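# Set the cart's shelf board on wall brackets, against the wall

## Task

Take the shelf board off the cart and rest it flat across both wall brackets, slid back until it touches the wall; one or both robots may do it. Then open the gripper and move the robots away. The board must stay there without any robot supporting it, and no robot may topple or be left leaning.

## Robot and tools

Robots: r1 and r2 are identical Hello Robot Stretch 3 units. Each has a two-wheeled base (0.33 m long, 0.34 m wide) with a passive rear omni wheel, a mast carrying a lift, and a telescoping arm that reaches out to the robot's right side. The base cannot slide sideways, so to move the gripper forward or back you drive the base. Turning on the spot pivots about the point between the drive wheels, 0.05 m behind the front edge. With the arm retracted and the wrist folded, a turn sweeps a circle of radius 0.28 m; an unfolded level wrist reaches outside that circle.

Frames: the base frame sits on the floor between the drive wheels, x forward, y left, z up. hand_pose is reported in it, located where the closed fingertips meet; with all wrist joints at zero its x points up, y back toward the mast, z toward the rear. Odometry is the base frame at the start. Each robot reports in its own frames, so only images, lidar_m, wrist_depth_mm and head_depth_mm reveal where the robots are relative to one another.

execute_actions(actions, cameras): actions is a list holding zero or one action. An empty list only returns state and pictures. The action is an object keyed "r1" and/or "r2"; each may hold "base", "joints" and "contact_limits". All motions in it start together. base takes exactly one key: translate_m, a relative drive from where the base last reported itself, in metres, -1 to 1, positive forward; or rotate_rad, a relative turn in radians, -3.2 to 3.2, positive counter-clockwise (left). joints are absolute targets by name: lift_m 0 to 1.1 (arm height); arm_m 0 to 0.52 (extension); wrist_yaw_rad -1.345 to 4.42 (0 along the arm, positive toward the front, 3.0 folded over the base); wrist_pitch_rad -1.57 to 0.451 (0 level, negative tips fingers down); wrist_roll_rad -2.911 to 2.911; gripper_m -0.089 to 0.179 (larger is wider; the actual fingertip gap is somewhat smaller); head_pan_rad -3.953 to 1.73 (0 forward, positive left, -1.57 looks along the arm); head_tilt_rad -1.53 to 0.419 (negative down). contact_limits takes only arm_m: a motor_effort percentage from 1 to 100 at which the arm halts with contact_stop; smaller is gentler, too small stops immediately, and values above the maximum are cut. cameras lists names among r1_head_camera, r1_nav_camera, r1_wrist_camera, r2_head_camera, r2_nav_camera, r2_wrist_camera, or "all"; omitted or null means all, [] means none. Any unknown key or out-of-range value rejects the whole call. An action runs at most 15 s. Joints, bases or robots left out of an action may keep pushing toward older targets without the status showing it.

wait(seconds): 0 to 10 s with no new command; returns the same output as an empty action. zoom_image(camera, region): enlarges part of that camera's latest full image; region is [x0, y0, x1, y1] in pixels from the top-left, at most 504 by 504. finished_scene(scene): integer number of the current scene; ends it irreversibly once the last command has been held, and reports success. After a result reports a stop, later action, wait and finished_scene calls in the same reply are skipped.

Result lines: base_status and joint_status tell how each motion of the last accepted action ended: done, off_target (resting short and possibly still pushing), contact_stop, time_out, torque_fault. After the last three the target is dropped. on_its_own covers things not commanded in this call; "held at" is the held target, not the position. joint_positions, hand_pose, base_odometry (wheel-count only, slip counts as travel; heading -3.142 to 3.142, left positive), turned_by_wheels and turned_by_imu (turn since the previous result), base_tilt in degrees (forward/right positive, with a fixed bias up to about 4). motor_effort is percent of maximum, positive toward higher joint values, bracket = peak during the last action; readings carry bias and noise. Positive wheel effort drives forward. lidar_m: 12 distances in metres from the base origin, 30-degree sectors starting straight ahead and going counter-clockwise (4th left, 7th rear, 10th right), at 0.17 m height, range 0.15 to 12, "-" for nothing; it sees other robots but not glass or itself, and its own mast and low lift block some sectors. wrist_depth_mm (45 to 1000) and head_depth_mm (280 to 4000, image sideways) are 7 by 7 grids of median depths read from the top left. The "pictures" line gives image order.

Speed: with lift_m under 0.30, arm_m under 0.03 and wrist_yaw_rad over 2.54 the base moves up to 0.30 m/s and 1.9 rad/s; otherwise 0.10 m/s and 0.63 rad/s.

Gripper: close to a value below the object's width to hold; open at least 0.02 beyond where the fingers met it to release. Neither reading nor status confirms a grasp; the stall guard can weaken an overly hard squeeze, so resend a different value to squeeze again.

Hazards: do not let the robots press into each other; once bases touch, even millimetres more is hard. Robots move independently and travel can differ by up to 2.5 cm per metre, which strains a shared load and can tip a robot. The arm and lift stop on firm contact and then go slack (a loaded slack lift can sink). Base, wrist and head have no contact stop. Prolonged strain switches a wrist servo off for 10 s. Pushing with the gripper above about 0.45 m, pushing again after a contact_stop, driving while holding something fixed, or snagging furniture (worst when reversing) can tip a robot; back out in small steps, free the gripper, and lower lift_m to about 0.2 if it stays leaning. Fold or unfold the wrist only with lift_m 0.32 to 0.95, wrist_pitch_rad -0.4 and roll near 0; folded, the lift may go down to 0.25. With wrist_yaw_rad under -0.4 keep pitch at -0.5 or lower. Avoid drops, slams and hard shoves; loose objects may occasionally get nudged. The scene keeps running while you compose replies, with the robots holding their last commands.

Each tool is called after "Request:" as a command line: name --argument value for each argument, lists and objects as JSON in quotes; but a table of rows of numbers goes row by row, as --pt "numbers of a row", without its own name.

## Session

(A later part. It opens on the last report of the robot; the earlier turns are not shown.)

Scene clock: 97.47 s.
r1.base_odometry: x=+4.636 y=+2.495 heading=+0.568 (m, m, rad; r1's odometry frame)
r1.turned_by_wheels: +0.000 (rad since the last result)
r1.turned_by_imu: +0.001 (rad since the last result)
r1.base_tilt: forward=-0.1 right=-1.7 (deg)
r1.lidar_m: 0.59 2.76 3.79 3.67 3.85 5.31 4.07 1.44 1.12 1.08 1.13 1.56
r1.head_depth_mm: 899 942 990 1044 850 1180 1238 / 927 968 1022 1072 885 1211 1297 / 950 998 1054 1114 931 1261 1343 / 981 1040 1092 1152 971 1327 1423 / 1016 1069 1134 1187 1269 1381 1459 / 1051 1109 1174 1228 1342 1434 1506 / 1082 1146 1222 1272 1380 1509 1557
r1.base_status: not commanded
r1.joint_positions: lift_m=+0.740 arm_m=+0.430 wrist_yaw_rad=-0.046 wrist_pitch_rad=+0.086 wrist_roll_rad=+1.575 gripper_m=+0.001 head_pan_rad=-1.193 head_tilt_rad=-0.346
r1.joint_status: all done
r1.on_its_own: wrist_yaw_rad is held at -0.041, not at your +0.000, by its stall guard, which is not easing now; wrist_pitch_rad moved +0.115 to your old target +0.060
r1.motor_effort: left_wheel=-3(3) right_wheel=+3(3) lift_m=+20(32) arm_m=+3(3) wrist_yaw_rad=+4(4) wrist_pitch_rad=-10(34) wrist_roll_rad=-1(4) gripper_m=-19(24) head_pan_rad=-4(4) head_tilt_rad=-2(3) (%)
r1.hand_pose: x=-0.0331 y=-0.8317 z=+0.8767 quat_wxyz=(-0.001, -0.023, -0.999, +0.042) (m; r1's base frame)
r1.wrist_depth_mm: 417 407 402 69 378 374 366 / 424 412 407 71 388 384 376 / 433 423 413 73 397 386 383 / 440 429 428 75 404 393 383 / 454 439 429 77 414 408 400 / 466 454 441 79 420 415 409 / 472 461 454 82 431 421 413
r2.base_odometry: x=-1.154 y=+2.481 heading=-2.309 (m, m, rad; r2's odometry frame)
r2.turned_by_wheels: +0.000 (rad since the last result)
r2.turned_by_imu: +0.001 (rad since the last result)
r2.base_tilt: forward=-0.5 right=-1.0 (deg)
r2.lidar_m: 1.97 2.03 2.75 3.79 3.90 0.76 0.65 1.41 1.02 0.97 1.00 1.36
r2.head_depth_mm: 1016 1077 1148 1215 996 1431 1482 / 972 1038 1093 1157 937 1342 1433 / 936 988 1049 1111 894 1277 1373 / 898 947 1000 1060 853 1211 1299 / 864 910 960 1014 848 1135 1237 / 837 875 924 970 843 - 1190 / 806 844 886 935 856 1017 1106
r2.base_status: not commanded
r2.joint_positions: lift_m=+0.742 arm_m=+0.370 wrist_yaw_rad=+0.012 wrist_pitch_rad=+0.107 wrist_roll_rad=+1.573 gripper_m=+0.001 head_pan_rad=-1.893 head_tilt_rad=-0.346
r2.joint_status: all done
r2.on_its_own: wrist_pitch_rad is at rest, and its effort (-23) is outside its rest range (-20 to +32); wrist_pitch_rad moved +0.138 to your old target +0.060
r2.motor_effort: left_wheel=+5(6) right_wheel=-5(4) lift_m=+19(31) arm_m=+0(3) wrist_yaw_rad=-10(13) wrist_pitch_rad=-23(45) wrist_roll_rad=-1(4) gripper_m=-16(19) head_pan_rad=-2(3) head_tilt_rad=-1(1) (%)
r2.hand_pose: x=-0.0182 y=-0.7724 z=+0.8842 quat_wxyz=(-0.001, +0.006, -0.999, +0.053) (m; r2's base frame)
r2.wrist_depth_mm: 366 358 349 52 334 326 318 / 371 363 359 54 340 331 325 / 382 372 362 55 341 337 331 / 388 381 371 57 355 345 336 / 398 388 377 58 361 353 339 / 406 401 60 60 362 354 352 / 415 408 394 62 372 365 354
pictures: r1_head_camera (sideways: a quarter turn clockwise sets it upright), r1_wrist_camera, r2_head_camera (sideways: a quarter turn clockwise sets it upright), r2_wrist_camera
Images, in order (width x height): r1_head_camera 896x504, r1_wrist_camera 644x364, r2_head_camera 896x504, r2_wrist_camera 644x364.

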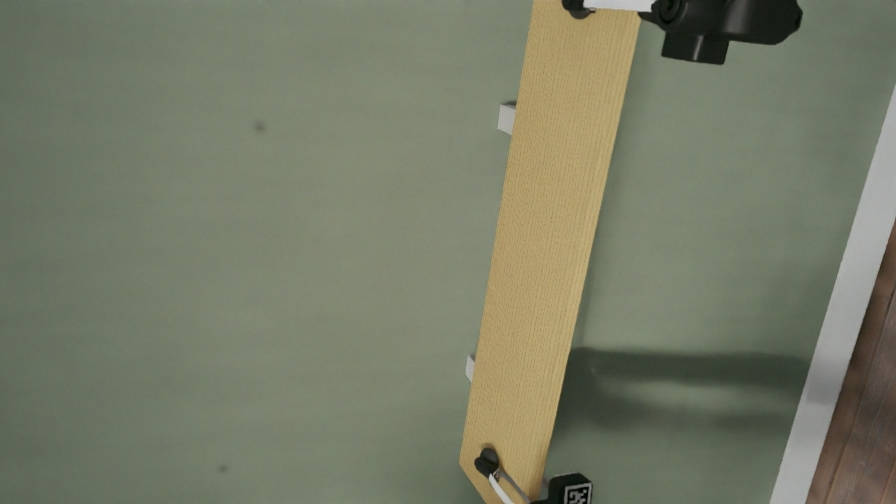

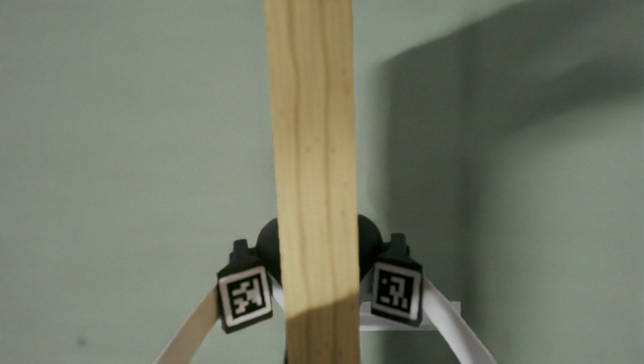

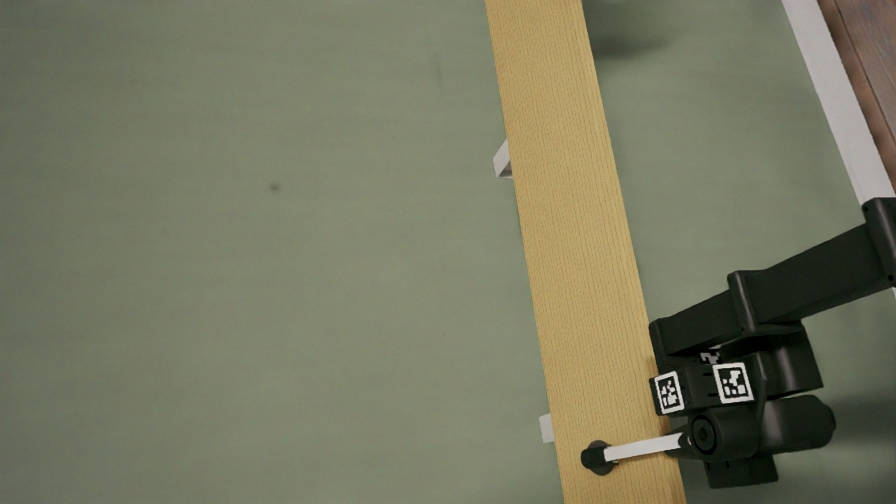

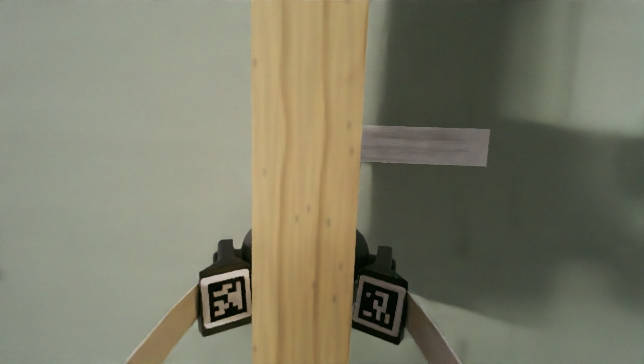

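Request:
execute_actions --actions '[{"r1":{"joints":{"lift_m":0.766,"wrist_pitch_rad":0.0}},"r2":{"joints":{"lift_m":0.773,"wrist_pitch_rad":0.0}}}]' --cameras '[]'

Request:
execute_actions --actions '[{"r1":{"joints":{"arm_m":0.52},"contact_limits":{"arm_m":15}},"r2":{"joints":{"arm_m":0.52},"contact_limits":{"arm_m":15}}}]' --cameras '["r1_head_camera","r2_head_camera","r1_wrist_camera","r2_wrist_camera"]'

Scene clock: 98.93 s.
r1.base_odometry: x=+4.636 y=+2.495 heading=+0.568 (m, m, rad; r1's odometry frame)
r1.turned_by_wheels: +0.000 (rad since the last result)
r1.turned_by_imu: +0.000 (rad since the last result)
r1.base_tilt: forward=-0.1 right=-1.6 (deg)
r1.lidar_m: 0.59 2.76 3.81 3.68 3.85 5.31 4.05 1.44 1.12 1.08 1.13 1.56
r1.head_depth_mm: 897 937 991 1046 879 1192 1244 / 923 970 1020 1075 925 1217 1290 / 955 1000 1056 1119 925 1256 1357 / 981 1036 1087 1147 980 1321 1417 / 1014 1066 1135 1191 1272 1376 1458 / 1051 1109 1173 1229 1341 1435 1505 / 1089 1149 1221 1275 1390 1512 1548
r1.base_status: not commanded
r1.joint_positions: lift_m=+0.766 arm_m=+0.430 wrist_yaw_rad=-0.046 wrist_pitch_rad=+0.011 wrist_roll_rad=+1.575 gripper_m=+0.001 head_pan_rad=-1.193 head_tilt_rad=-0.346
r1.joint_status: all done
r1.on_its_own: wrist_yaw_rad is held at -0.041, not at your +0.000, by its stall guard, which is not easing now
r1.motor_effort: left_wheel=-3(4) right_wheel=+3(3) lift_m=+31(26) arm_m=+2(2) wrist_yaw_rad=+4(4) wrist_pitch_rad=-4(15) wrist_roll_rad=-3(2) gripper_m=-21(21) head_pan_rad=-4(4) head_tilt_rad=-2(3) (%)
r1.hand_pose: x=-0.0331 y=-0.8310 z=+0.8829 quat_wxyz=(-0.002, -0.023, -1.000, +0.005) (m; r1's base frame)
r1.wrist_depth_mm: 389 390 393 70 391 391 389 / 400 398 400 72 400 398 393 / 406 409 405 74 406 403 402 / 413 412 418 76 411 412 412 / 423 426 422 78 418 425 422 / 427 431 425 80 428 427 431 / 440 440 445 82 439 440 440
r2.base_odometry: x=-1.154 y=+2.481 heading=-2.309 (m, m, rad; r2's odometry frame)
r2.turned_by_wheels: +0.000 (rad since the last result)
r2.turned_by_imu: +0.000 (rad since the last result)
r2.base_tilt: forward=-0.4 right=-1.0 (deg)
r2.lidar_m: 1.97 2.03 2.75 3.78 3.91 0.76 0.65 1.41 1.01 0.97 1.00 1.35
r2.head_depth_mm: 1014 1076 1146 1211 987 1425 1485 / 973 1034 1089 1165 935 1344 1430 / 933 986 1045 1112 934 1274 1375 / 899 944 1001 1061 886 1205 - / 864 909 959 1016 844 - 1232 / 835 875 919 972 846 - 1175 / 806 841 886 935 846 1018 1115
r2.base_status: not commanded
r2.joint_positions: lift_m=+0.773 arm_m=+0.370 wrist_yaw_rad=+0.012 wrist_pitch_rad=-0.002 wrist_roll_rad=+1.573 gripper_m=+0.001 head_pan_rad=-1.893 head_tilt_rad=-0.346
r2.joint_status: all done
r2.motor_effort: left_wheel=+5(5) right_wheel=-5(5) lift_m=+32(35) arm_m=+0(1) wrist_yaw_rad=-10(11) wrist_pitch_rad=+1(33) wrist_roll_rad=-1(1) gripper_m=-16(17) head_pan_rad=-2(2) head_tilt_rad=-1(1) (%)
r2.hand_pose: x=-0.0183 y=-0.7711 z=+0.8868 quat_wxyz=(+0.000, +0.006, -1.000, -0.001) (m; r2's base frame)
r2.wrist_depth_mm: 336 337 339 53 341 346 345 / 339 341 344 54 350 348 351 / 348 350 353 56 354 360 361 / 355 356 359 57 363 365 369 / 360 365 365 59 369 374 375 / 371 371 216 61 380 382 384 / 375 381 382 63 386 392 391
pictures: none
No camera images: the call's "cameras" was empty. Leave "cameras" out to get every camera's image.

Scene clock: 101.17 s.
r1.base_odometry: x=+4.636 y=+2.495 heading=+0.568 (m, m, rad; r1's odometry frame)
r1.turned_by_wheels: +0.000 (rad since the last result)
r1.turned_by_imu: -0.001 (rad since the last result)
r1.base_tilt: forward=-0.2 right=-1.6 (deg)
r1.lidar_m: 0.59 2.75 3.81 3.67 3.84 5.34 4.08 1.44 1.12 1.08 1.13 1.56
r1.head_depth_mm: 898 944 989 1046 930 1186 1248 / 922 968 1018 1072 1133 1211 1303 / 952 996 1058 1109 1188 1265 1358 / 981 1028 1089 1139 1226 1316 1409 / 1012 1066 1133 1179 1281 1370 1460 / 1047 1111 1176 1207 1344 1441 1513 / 1082 1150 1219 1268 1399 1506 1553
r1.base_status: not commanded
r1.joint_positions: lift_m=+0.766 arm_m=+0.517 wrist_yaw_rad=-0.059 wrist_pitch_rad=+0.025 wrist_roll_rad=+1.574 gripper_m=+0.001 head_pan_rad=-1.193 head_tilt_rad=-0.346
r1.joint_status: all done
joint sent to its limit — the command would take r1.arm_m past its upper limit, so that joint was sent only as far as its limit.
r1.on_its_own: wrist_yaw_rad is held at -0.041, not at your +0.000, by its stall guard, which is not easing now; wrist_yaw_rad is at rest, and its effort (+17) is outside its rest range (-12 to +12)
r1.motor_effort: left_wheel=-14(14) right_wheel=+14(15) lift_m=+27(32) arm_m=+5(6) wrist_yaw_rad=+17(17) wrist_pitch_rad=-9(10) wrist_roll_rad=-2(2) gripper_m=-22(21) head_pan_rad=-4(4) head_tilt_rad=-2(2) (%)
r1.contact_limits: arm_m 15 (drawing in: default 17, maximum 28; extending or still: default 23, maximum 38)
r1.hand_pose: x=-0.0366 y=-0.9183 z=+0.8867 quat_wxyz=(-0.001, -0.030, -0.999, +0.012) (m; r1's base frame)
r1.wrist_depth_mm: 313 311 313 70 310 309 306 / 320 316 316 72 311 311 310 / 325 326 320 74 319 317 316 / 330 327 328 76 324 323 320 / 336 337 332 77 329 328 328 / 344 339 340 80 336 335 333 / 347 348 346 82 343 341 338
r2.base_odometry: x=-1.154 y=+2.481 heading=-2.309 (m, m, rad; r2's odometry frame)
r2.turned_by_wheels: +0.000 (rad since the last result)
r2.turned_by_imu: +0.000 (rad since the last result)
r2.base_tilt: forward=-0.4 right=-1.1 (deg)
r2.lidar_m: 1.97 2.04 2.74 3.79 3.92 0.76 0.65 1.41 1.02 0.97 1.00 1.35
r2.head_depth_mm: 1016 1078 1148 1207 1329 1421 1489 / 971 1036 1094 1146 1250 1345 1440 / 936 988 1047 1107 1177 1280 1377 / 901 947 1002 1065 1001 1205 - / 865 908 956 1015 946 1148 1227 / 836 875 922 971 952 1113 1170 / 808 842 886 935 901 1052 1111
r2.base_status: not commanded
r2.joint_positions: lift_m=+0.773 arm_m=+0.486 wrist_yaw_rad=+0.002 wrist_pitch_rad=+0.006 wrist_roll_rad=+1.571 gripper_m=+0.001 head_pan_rad=-1.893 head_tilt_rad=-0.347
r2.joint_status: arm_m contact_stop (moved +0.116 of +0.150)
r2.on_its_own: arm_m is slack since a contact_stop, until your next command for it (your +0.520 is given up)
r2.motor_effort: left_wheel=+2(7) right_wheel=-3(6) lift_m=+25(32) arm_m=+0(15) wrist_yaw_rad=-2(10) wrist_pitch_rad=-3(5) wrist_roll_rad=+0(1) gripper_m=-15(15) head_pan_rad=-2(2) head_tilt_rad=+0(3) (%)
r2.contact_limits: arm_m 15 (drawing in: default 20, maximum 33; extending or still: default 27, maximum 45)
r2.hand_pose: x=-0.0208 y=-0.8878 z=+0.8891 quat_wxyz=(+0.000, +0.001, -1.000, +0.003) (m; r2's base frame)
r2.wrist_depth_mm: 230 231 230 - 234 234 236 / 235 235 236 - 239 239 238 / 238 239 241 - 243 242 242 / 241 243 244 - 243 247 248 / 247 248 249 - 250 252 254 / 253 253 - - 255 256 257 / 257 258 260 - 261 263 263
pictures: r1_head_camera (sideways: a quarter turn clockwise sets it upright), r1_wrist_camera, r2_head_camera (sideways: a quarter turn clockwise sets it upright), r2_wrist_camera
Images, in order (width x height): r1_head_camera 896x504, r1_wrist_camera 644x364, r2_head_camera 896x504, r2_wrist_camera 644x364.

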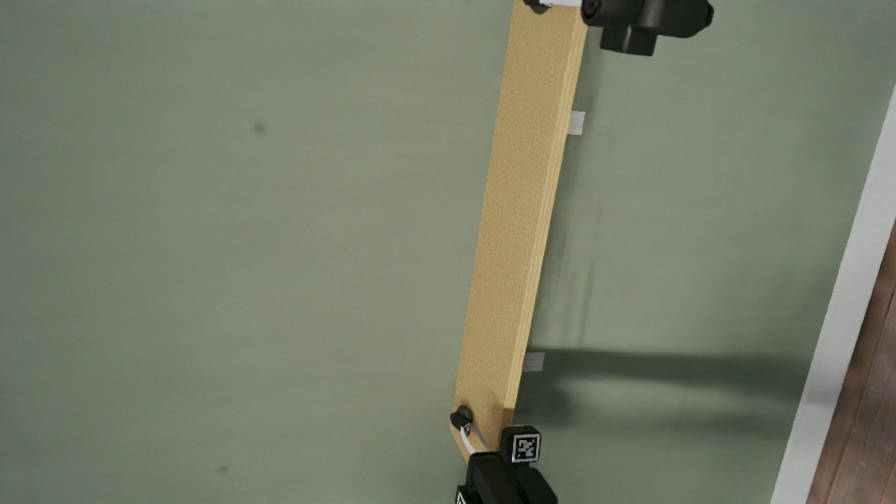

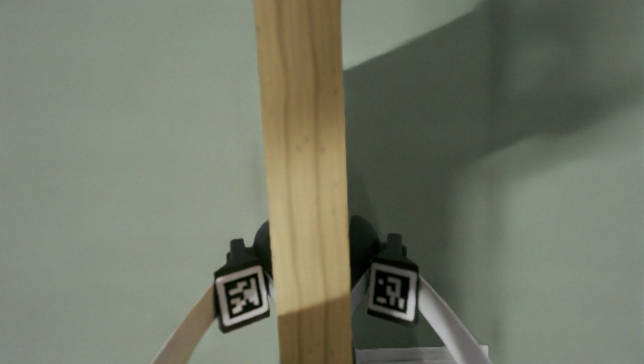

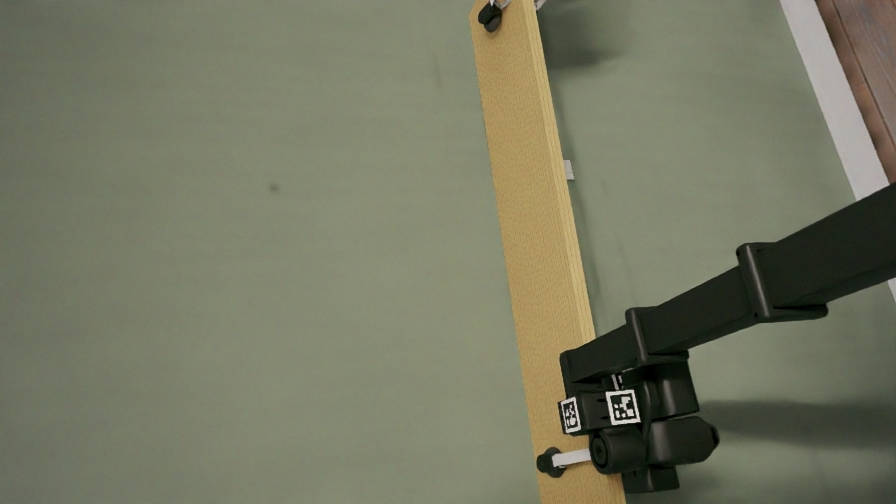

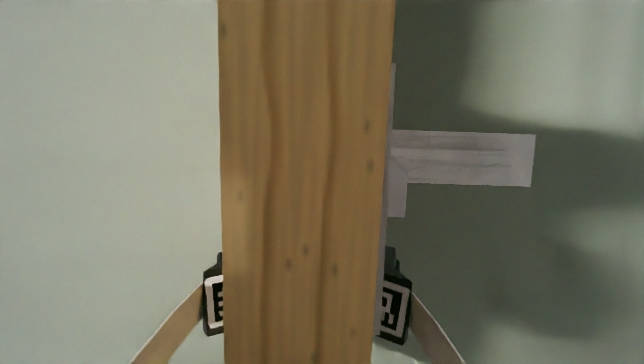

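Request:
execute_actions --actions '[{"r1":{"joints":{"gripper_m":0.09}},"r2":{"joints":{"gripper_m":0.09}}}]' --cameras '[]'

Request:
execute_actions --actions '[{"r1":{"joints":{"arm_m":0.38,"wrist_yaw_rad":0.0}}}]' --cameras '[]'

Request:
execute_actions --actions '[{"r1":{"joints":{"gripper_m":0.0}}}]' --cameras '["r1_wrist_camera"]'

Request:
execute_actions --actions '[{"r1":{"joints":{"arm_m":0.52},"contact_limits":{"arm_m":15}}}]' --cameras '["r1_head_camera","r2_head_camera","r1_wrist_camera","r2_wrist_camera"]'

Scene clock: 103.00 s.
r1.base_odometry: x=+4.637 y=+2.495 heading=+0.568 (m, m, rad; r1's odometry frame)
r1.turned_by_wheels: +0.001 (rad since the last result)
r1.turned_by_imu: +0.001 (rad since the last result)
r1.base_tilt: forward=-0.2 right=-1.6 (deg)
r1.lidar_m: 0.59 2.75 3.81 3.67 3.82 5.32 4.06 1.44 1.12 1.09 1.13 1.56
r1.head_depth_mm: 894 936 988 1038 927 1182 1245 / 922 968 1018 1066 1132 1209 1294 / 948 999 1060 1106 1180 1263 1357 / 986 1028 1093 1140 1232 1320 1409 / 1017 1072 1133 1179 1279 1379 1453 / 1050 1101 1176 1192 1341 1443 1517 / 1081 1146 1221 1268 1399 1509 1558
r1.base_status: not commanded
r1.joint_positions: lift_m=+0.766 arm_m=+0.517 wrist_yaw_rad=-0.043 wrist_pitch_rad=-0.016 wrist_roll_rad=+1.574 gripper_m=+0.090 head_pan_rad=-1.193 head_tilt_rad=-0.346
r1.joint_status: all done
r1.on_its_own: wrist_yaw_rad is held at -0.041, not at your +0.000, by its stall guard, which is not easing now
r1.motor_effort: left_wheel=-2(13) right_wheel=+0(13) lift_m=+27(27) arm_m=+3(6) wrist_yaw_rad=+2(16) wrist_pitch_rad=+6(10) wrist_roll_rad=-2(2) gripper_m=+1(99) head_pan_rad=-4(4) head_tilt_rad=-2(2) (%)
r1.hand_pose: x=-0.0323 y=-0.9179 z=+0.8764 quat_wxyz=(-0.001, -0.021, -1.000, -0.008) (m; r1's base frame)
r1.wrist_depth_mm: 302 301 69 304 310 309 315 / 309 311 70 313 318 317 318 / 312 313 73 319 320 325 328 / 320 321 75 322 328 330 333 / 323 327 77 330 334 338 340 / 334 332 79 336 343 347 348 / 338 340 83 339 348 352 355
r2.base_odometry: x=-1.154 y=+2.481 heading=-2.309 (m, m, rad; r2's odometry frame)
r2.turned_by_wheels: +0.000 (rad since the last result)
r2.turned_by_imu: +0.000 (rad since the last result)
r2.base_tilt: forward=-0.5 right=-1.1 (deg)
r2.lidar_m: 1.97 2.03 2.74 3.78 3.89 0.76 0.65 1.41 1.01 0.98 1.00 1.35
r2.head_depth_mm: 1019 1077 1151 1207 1327 1426 1486 / 978 1029 1097 1143 1254 1341 1443 / 938 990 1049 1101 1178 1277 1373 / 897 945 1003 1064 1000 1204 - / 865 907 957 1017 945 1153 1229 / 833 876 920 975 948 1118 1168 / 802 843 883 934 903 1048 1109
r2.base_status: not commanded
r2.joint_positions: lift_m=+0.773 arm_m=+0.486 wrist_yaw_rad=+0.002 wrist_pitch_rad=-0.010 wrist_roll_rad=+1.571 gripper_m=+0.090 head_pan_rad=-1.893 head_tilt_rad=-0.347
r2.joint_status: all done
r2.on_its_own: arm_m is slack since a contact_stop, until your next command for it (your +0.520 is given up)
r2.motor_effort: left_wheel=+2(2) right_wheel=-1(2) lift_m=+26(25) arm_m=+0(0) wrist_yaw_rad=-2(2) wrist_pitch_rad=+5(5) wrist_roll_rad=+0(0) gripper_m=+1(92) head_pan_rad=-2(2) head_tilt_rad=+0(1) (%)
r2.hand_pose: x=-0.0208 y=-0.8873 z=+0.8849 quat_wxyz=(+0.000, +0.001, -1.000, -0.005) (m; r2's base frame)
r2.wrist_depth_mm: 227 229 - - 233 236 240 / 232 234 - - 239 241 244 / 237 238 - - 242 245 248 / 239 240 - - 247 250 252 / 244 246 - - 251 254 258 / 250 250 - - 256 260 261 / 252 258 - 262 263 266 268
pictures: none
No camera images: the call's "cameras" was empty. Leave "cameras" out to get every camera's image.

Scene clock: 105.27 s.
r1.base_odometry: x=+4.637 y=+2.495 heading=+0.568 (m, m, rad; r1's odometry frame)
r1.turned_by_wheels: +0.000 (rad since the last result)
r1.turned_by_imu: +0.001 (rad since the last result)
r1.base_tilt: forward=-0.2 right=-1.6 (deg)
r1.lidar_m: 0.59 2.75 3.82 3.67 3.87 5.29 4.09 1.44 1.12 1.08 1.13 1.56
r1.head_depth_mm: 898 943 990 1044 983 1155 1264 / 926 970 1021 1073 1139 1216 1290 / 949 998 1054 1108 1182 1265 1355 / 977 1031 1098 1139 1232 1320 1398 / 1013 1068 1133 1187 1285 1376 1455 / 1045 1106 1177 1200 1346 1439 1503 / 1084 1150 1218 1262 1399 1516 1561
r1.base_status: not commanded
r1.joint_positions: lift_m=+0.766 arm_m=+0.380 wrist_yaw_rad=-0.001 wrist_pitch_rad=-0.017 wrist_roll_rad=+1.574 gripper_m=+0.090 head_pan_rad=-1.193 head_tilt_rad=-0.346
r1.joint_status: all done
r1.motor_effort: left_wheel=-1(1) right_wheel=+0(1) lift_m=+27(27) arm_m=-2(5) wrist_yaw_rad=+0(2) wrist_pitch_rad=+7(6) wrist_roll_rad=-2(2) gripper_m=+0(1) head_pan_rad=-4(4) head_tilt_rad=-2(2) (%)
r1.hand_pose: x=-0.0216 y=-0.7811 z=+0.8761 quat_wxyz=(-0.001, -0.001, -1.000, -0.009) (m; r1's base frame)
r1.wrist_depth_mm: 423 427 430 435 433 437 441 / 434 431 433 438 446 445 447 / 441 450 445 453 457 458 469 / 451 460 462 463 464 473 477 / 464 473 473 479 480 485 492 / 481 484 490 489 495 501 506 / 494 493 499 501 507 509 520
r2.base_odometry: x=-1.154 y=+2.481 heading=-2.309 (m, m, rad; r2's odometry frame)
r2.turned_by_wheels: +0.000 (rad since the last result)
r2.turned_by_imu: +0.001 (rad since the last result)
r2.base_tilt: forward=-0.5 right=-1.1 (deg)
r2.lidar_m: 1.97 2.04 2.74 3.78 3.92 0.76 0.65 1.41 1.01 0.97 1.00 1.35
r2.head_depth_mm: 1018 1078 1149 1206 1319 1435 1489 / 973 1024 1090 1150 1255 1349 1438 / 933 986 1045 1102 1178 1276 1370 / 894 949 999 1063 999 1202 - / 862 909 957 1016 943 1147 1235 / 833 876 921 974 951 1116 1167 / 806 845 888 935 899 1054 1114
r2.base_status: not commanded
r2.joint_positions: lift_m=+0.773 arm_m=+0.486 wrist_yaw_rad=+0.002 wrist_pitch_rad=-0.010 wrist_roll_rad=+1.571 gripper_m=+0.090 head_pan_rad=-1.893 head_tilt_rad=-0.347
r2.joint_status: not commanded
r2.on_its_own: arm_m is slack since a contact_stop, until your next command for it (your +0.520 is given up)
r2.motor_effort: left_wheel=+2(2) right_wheel=-2(1) lift_m=+25(25) arm_m=+0(0) wrist_yaw_rad=-3(3) wrist_pitch_rad=+5(5) wrist_roll_rad=+0(0) gripper_m=+1(1) head_pan_rad=-2(2) head_tilt_rad=-1(2) (%)
r2.hand_pose: x=-0.0208 y=-0.8873 z=+0.8849 quat_wxyz=(+0.000, +0.001, -1.000, -0.005) (m; r2's base frame)
r2.wrist_depth_mm: 228 229 - - 235 237 239 / 233 233 - - 240 241 242 / 237 237 - - 242 245 247 / 239 242 - - 247 250 254 / 245 245 - - 253 255 258 / 249 251 - - 258 259 261 / 253 258 - 261 264 267 268
pictures: none
No camera images: the call's "cameras" was empty. Leave "cameras" out to get every camera's image.

Scene clock: 106.67 s.
r1.base_odometry: x=+4.637 y=+2.495 heading=+0.568 (m, m, rad; r1's odometry frame)
r1.turned_by_wheels: +0.000 (rad since the last result)
r1.turned_by_imu: +0.000 (rad since the last result)
r1.base_tilt: forward=-0.1 right=-1.7 (deg)
r1.lidar_m: 0.59 2.75 3.80 3.68 3.83 5.31 4.07 1.44 1.12 1.08 1.13 1.56
r1.head_depth_mm: 893 941 989 1040 988 1157 1254 / 925 972 1022 1073 1133 1219 1297 / 948 1004 1056 1102 1180 1262 1358 / 979 1040 1089 1133 1239 1327 1412 / 1015 1065 1133 1181 1291 1380 1462 / 1048 1106 1172 1203 1343 1440 1498 / 1083 1147 1222 1264 1411 1503 1560
r1.base_status: not commanded
r1.joint_positions: lift_m=+0.766 arm_m=+0.380 wrist_yaw_rad=-0.001 wrist_pitch_rad=-0.017 wrist_roll_rad=+1.574 gripper_m=+0.000 head_pan_rad=-1.193 head_tilt_rad=-0.346
r1.joint_status: all done
r1.motor_effort: left_wheel=-1(1) right_wheel=+1(1) lift_m=+27(27) arm_m=-2(2) wrist_yaw_rad=+0(1) wrist_pitch_rad=+7(6) wrist_roll_rad=-2(2) gripper_m=-3(95) head_pan_rad=-4(4) head_tilt_rad=-2(2) (%)
r1.hand_pose: x=-0.0216 y=-0.7811 z=+0.8761 quat_wxyz=(-0.001, -0.001, -1.000, -0.009) (m; r1's base frame)
r1.wrist_depth_mm: 423 425 429 431 435 435 442 / 434 436 439 440 443 455 458 / 440 448 454 445 453 466 466 / 455 461 470 466 469 475 475 / 474 462 479 469 483 488 489 / 478 480 483 - 495 506 503 / 492 499 503 510 514 513 516
r2.base_odometry: x=-1.154 y=+2.481 heading=-2.309 (m, m, rad; r2's odometry frame)
r2.turned_by_wheels: +0.000 (rad since the last result)
r2.turned_by_imu: +0.000 (rad since the last result)
r2.base_tilt: forward=-0.5 right=-1.1 (deg)
r2.lidar_m: 1.97 2.03 2.74 3.77 3.92 0.76 0.65 1.41 1.02 0.97 1.00 1.35
r2.head_depth_mm: 1018 1079 1151 1205 1321 1430 1476 / 974 1031 1095 1147 1255 1348 1433 / 938 989 1051 1100 1175 1274 1372 / 897 946 998 1058 997 1207 - / 867 909 961 1013 948 1147 1232 / 833 873 923 971 952 1114 1172 / 806 844 885 934 900 1053 1111
r2.base_status: not commanded
r2.joint_positions: lift_m=+0.773 arm_m=+0.486 wrist_yaw_rad=+0.002 wrist_pitch_rad=-0.010 wrist_roll_rad=+1.571 gripper_m=+0.090 head_pan_rad=-1.893 head_tilt_rad=-0.347
r2.joint_status: not commanded
r2.on_its_own: arm_m is slack since a contact_stop, until your next command for it (your +0.520 is given up)
r2.motor_effort: left_wheel=+2(2) right_wheel=-1(1) lift_m=+25(25) arm_m=+0(0) wrist_yaw_rad=-2(2) wrist_pitch_rad=+4(4) wrist_roll_rad=+0(0) gripper_m=+1(1) head_pan_rad=-2(2) head_tilt_rad=-1(1) (%)
r2.hand_pose: x=-0.0208 y=-0.8873 z=+0.8849 quat_wxyz=(+0.000, +0.001, -1.000, -0.005) (m; r2's base frame)
r2.wrist_depth_mm: 229 228 - - 235 235 239 / 233 233 - - 240 241 243 / 236 238 - - 243 245 248 / 240 242 - - 246 252 253 / 245 246 - - 252 255 258 / 249 249 - - 255 260 264 / 254 258 - 262 263 265 267
pictures: r1_wrist_camera
Images, in order (width x height): r1_wrist_camera 644x364.

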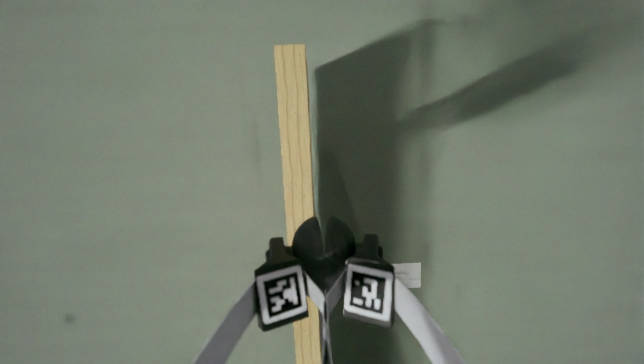

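Scene clock: 109.47 s.
r1.base_odometry: x=+4.637 y=+2.495 heading=+0.569 (m, m, rad; r1's odometry frame)
r1.turned_by_wheels: +0.000 (rad since the last result)
r1.turned_by_imu: -0.004 (rad since the last result)
r1.base_tilt: forward=-0.2 right=-1.6 (deg)
r1.lidar_m: 0.59 2.76 3.78 3.67 3.80 5.30 4.12 1.44 1.12 1.08 1.12 1.55
r1.head_depth_mm: 892 940 987 1043 977 1186 1251 / 922 969 1017 1072 1141 1216 1296 / 952 996 1055 1106 1186 1269 1353 / 981 1032 1094 1140 1235 1316 1407 / 1010 1066 1132 1176 1289 1377 1458 / 1045 1102 1173 1202 1331 1441 1521 / 1079 1143 1215 1262 1386 1500 1547
r1.base_status: not commanded
r1.joint_positions: lift_m=+0.766 arm_m=+0.466 wrist_yaw_rad=+0.006 wrist_pitch_rad=-0.010 wrist_roll_rad=+1.574 gripper_m=+0.000 head_pan_rad=-1.193 head_tilt_rad=-0.349
r1.joint_status: arm_m contact_stop (moved +0.085 of +0.140)
joint sent to its limit — the command would take r1.arm_m past its upper limit, so that joint was sent only as far as its limit.
r1.on_its_own: arm_m is slack since a contact_stop, until your next command for it (your +0.520 is given up)
r1.motor_effort: left_wheel=+2(18) right_wheel=-3(4) lift_m=+27(27) arm_m=+0(17) wrist_yaw_rad=-5(12) wrist_pitch_rad=+4(18) wrist_roll_rad=-1(2) gripper_m=-3(4) head_pan_rad=-3(4) head_tilt_rad=-1(1) (%)
r1.contact_limits: arm_m 15 (drawing in: default 17, maximum 28; extending or still: default 23, maximum 38)
r1.hand_pose: x=-0.0198 y=-0.8666 z=+0.8778 quat_wxyz=(-0.001, +0.003, -1.000, -0.005) (m; r1's base frame)
r1.wrist_depth_mm: 343 345 348 352 354 353 357 / 350 356 358 356 362 362 368 / 362 361 368 367 372 371 374 / 377 371 378 376 381 381 387 / 382 387 387 382 396 392 399 / 394 395 400 - 401 406 406 / 409 405 408 409 412 417 420
r2.base_odometry: x=-1.154 y=+2.481 heading=-2.309 (m, m, rad; r2's odometry frame)
r2.turned_by_wheels: +0.000 (rad since the last result)
r2.turned_by_imu: +0.001 (rad since the last result)
r2.base_tilt: forward=-0.4 right=-1.1 (deg)
r2.lidar_m: 1.97 2.03 2.74 3.79 3.92 0.76 0.65 1.41 1.02 0.97 1.00 1.35
r2.head_depth_mm: 1014 1078 1142 1206 1319 1430 1477 / 973 1028 1096 1143 1246 1346 1431 / 934 985 1044 1101 1180 1267 1375 / 895 942 1004 1060 1118 1202 - / 865 907 960 1011 944 1151 1224 / 834 875 925 972 953 1111 1167 / 805 844 883 937 895 1054 1113
r2.base_status: not commanded
r2.joint_positions: lift_m=+0.773 arm_m=+0.486 wrist_yaw_rad=+0.002 wrist_pitch_rad=-0.016 wrist_roll_rad=+1.571 gripper_m=+0.090 head_pan_rad=-1.893 head_tilt_rad=-0.347
r2.joint_status: not commanded
r2.on_its_own: arm_m is slack since a contact_stop, until your next command for it (your +0.520 is given up)
r2.motor_effort: left_wheel=+0(2) right_wheel=+0(2) lift_m=+25(25) arm_m=+0(0) wrist_yaw_rad=-1(1) wrist_pitch_rad=+7(8) wrist_roll_rad=+0(0) gripper_m=+1(1) head_pan_rad=-2(2) head_tilt_rad=-2(0) (%)
r2.hand_pose: x=-0.0209 y=-0.8871 z=+0.8834 quat_wxyz=(+0.000, +0.001, -1.000, -0.008) (m; r2's base frame)
r2.wrist_depth_mm: 227 229 - 232 235 238 241 / 230 232 - - 239 241 245 / 234 237 236 45 242 247 249 / 238 240 46 46 246 251 254 / 243 244 46 47 252 254 257 / 248 249 47 48 256 261 263 / 252 256 48 49 263 268 270
pictures: r1_head_camera (sideways: a quarter turn clockwise sets it upright), r1_wrist_camera, r2_head_camera (sideways: a quarter turn clockwise sets it upright), r2_wrist_camera
Images, in order (width x height): r1_head_camera 896x504, r1_wrist_camera 644x364, r2_head_camera 896x504, r2_wrist_camera 644x364.

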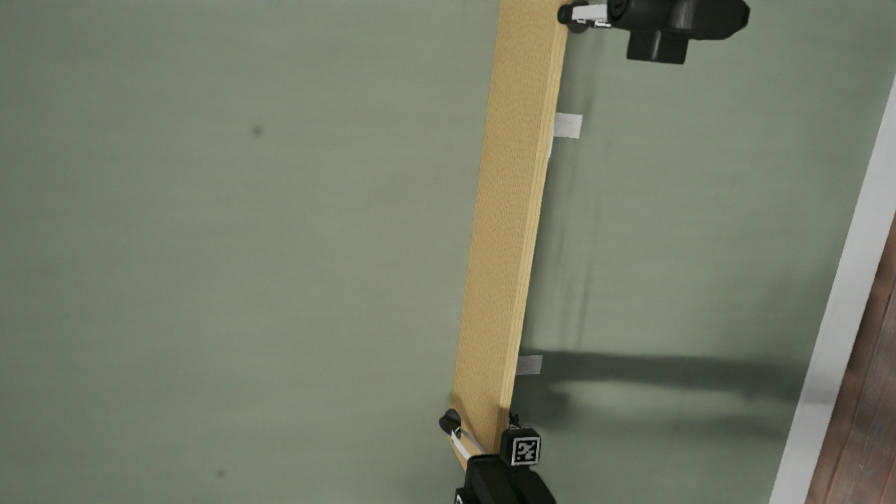

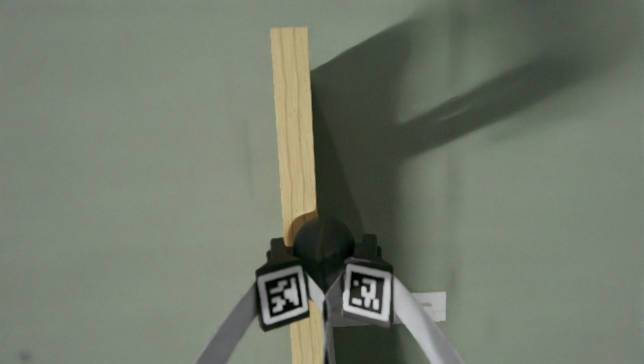

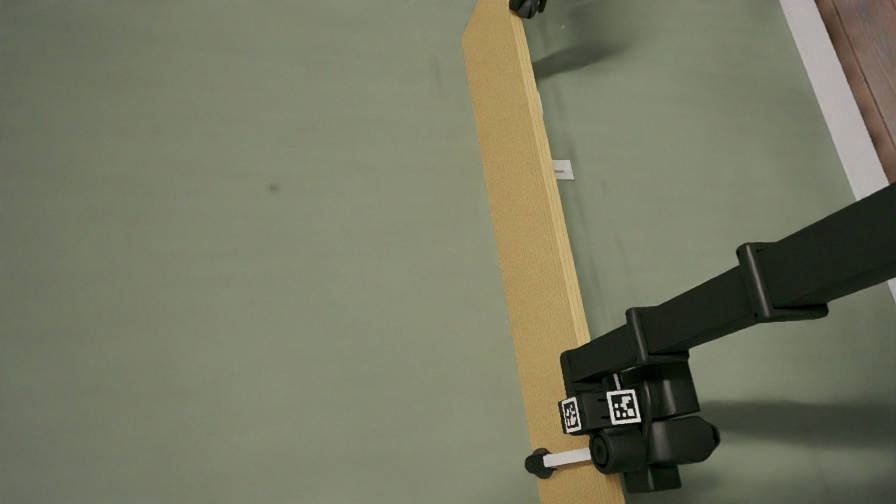

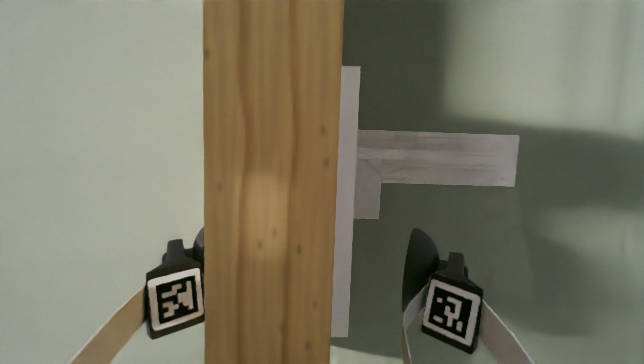

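Request:
execute_actions --actions '[{"r1":{"joints":{"arm_m":0.1}},"r2":{"joints":{"arm_m":0.1}}}]' --cameras '["r1_nav_camera","r1_head_camera","r2_wrist_camera"]'

Scene clock: 113.63 s.
r1.base_odometry: x=+4.637 y=+2.495 heading=+0.569 (m, m, rad; r1's odometry frame)
r1.turned_by_wheels: +0.000 (rad since the last result)
r1.turned_by_imu: +0.001 (rad since the last result)
r1.base_tilt: forward=-0.2 right=-1.7 (deg)
r1.lidar_m: 0.59 2.75 3.79 3.69 3.81 5.27 4.12 1.43 1.12 1.08 1.13 1.55
r1.head_depth_mm: 901 944 990 1039 1095 1171 1259 / 920 976 1025 1066 1138 1219 1301 / 953 998 1054 1106 1193 1272 1360 / 979 1026 1086 1134 1228 1322 1413 / 1014 1065 1126 1184 1285 1386 1462 / 1042 1102 1174 1202 1344 1439 1505 / 1079 1144 1217 1275 1400 1513 1544
r1.base_status: not commanded
r1.joint_positions: lift_m=+0.766 arm_m=+0.100 wrist_yaw_rad=+0.001 wrist_pitch_rad=-0.017 wrist_roll_rad=+1.574 gripper_m=+0.000 head_pan_rad=-1.193 head_tilt_rad=-0.349
r1.joint_status: all done
r1.motor_effort: left_wheel=+0(2) right_wheel=-1(2) lift_m=+27(27) arm_m=-2(2) wrist_yaw_rad=+0(6) wrist_pitch_rad=+7(7) wrist_roll_rad=-2(1) gripper_m=-3(4) head_pan_rad=-2(4) head_tilt_rad=+0(1) (%)
r1.hand_pose: x=-0.0212 y=-0.5011 z=+0.8760 quat_wxyz=(-0.001, +0.000, -1.000, -0.009) (m; r1's base frame)
r1.wrist_depth_mm: 675 693 688 702 696 706 711 / 710 711 706 719 739 727 722 / 717 727 729 733 749 744 765 / 745 752 750 755 776 776 774 / 759 763 762 768 777 789 807 / 765 783 780 - 795 811 815 / 785 831 805 826 840 839 843
r2.base_odometry: x=-1.154 y=+2.481 heading=-2.309 (m, m, rad; r2's odometry frame)
r2.turned_by_wheels: +0.000 (rad since the last result)
r2.turned_by_imu: +0.001 (rad since the last result)
r2.base_tilt: forward=-0.4 right=-1.0 (deg)
r2.lidar_m: 1.97 2.04 2.74 3.78 3.90 0.76 0.65 1.41 1.02 0.97 1.01 1.35
r2.head_depth_mm: 1012 1071 1148 1210 1329 1432 1479 / 973 1029 1098 1142 1252 1349 1433 / 934 986 1048 1103 1188 1277 1370 / 899 947 1001 1059 1118 1211 1298 / 865 911 957 1019 1004 1153 1230 / 834 875 920 970 947 1094 1176 / 805 845 887 934 904 1041 1113
r2.base_status: not commanded
r2.joint_positions: lift_m=+0.773 arm_m=+0.100 wrist_yaw_rad=+0.001 wrist_pitch_rad=-0.018 wrist_roll_rad=+1.571 gripper_m=+0.090 head_pan_rad=-1.893 head_tilt_rad=-0.347
r2.joint_status: all done
r2.motor_effort: left_wheel=+0(1) right_wheel=+0(0) lift_m=+25(25) arm_m=-3(4) wrist_yaw_rad=-1(1) wrist_pitch_rad=+8(8) wrist_roll_rad=-1(0) gripper_m=+1(1) head_pan_rad=-2(2) head_tilt_rad=-1(2) (%)
r2.hand_pose: x=-0.0210 y=-0.5010 z=+0.8829 quat_wxyz=(+0.000, +0.001, -1.000, -0.009) (m; r2's base frame)
r2.wrist_depth_mm: 583 585 587 598 595 607 616 / 594 599 610 612 619 623 621 / 619 615 604 617 625 637 638 / 612 616 622 633 638 644 654 / 624 627 638 644 638 661 666 / 635 640 654 649 649 670 686 / 636 656 654 659 681 684 684
pictures: r1_head_camera (sideways: a quarter turn clockwise sets it upright), r1_nav_camera (sideways: a quarter turn counterclockwise sets it upright), r2_wrist_camera
Images, in order (width x height): r1_head_camera 896x504, r1_nav_camera 672x504, r2_wrist_camera 644x364.

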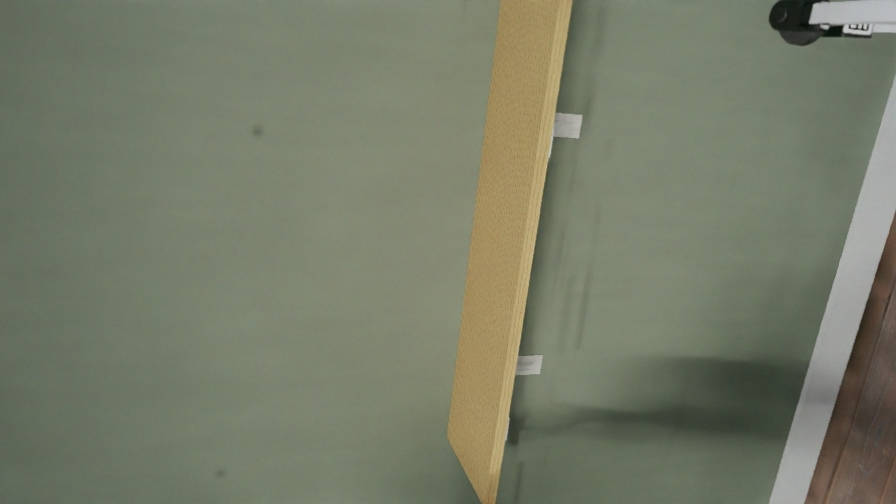

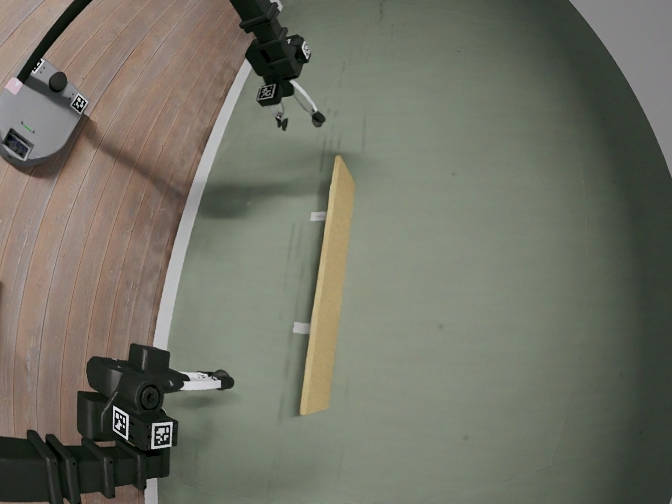

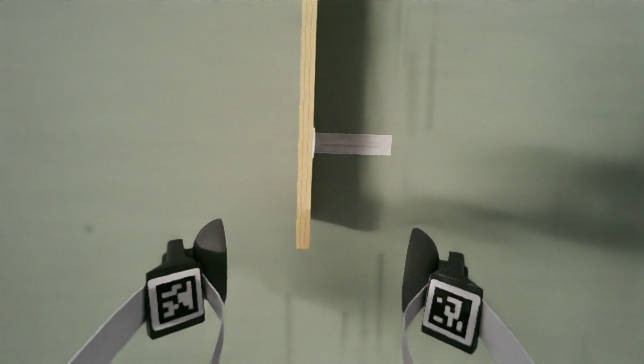

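Request:
finished_scene --scene 2

The scene is finished: the task was done.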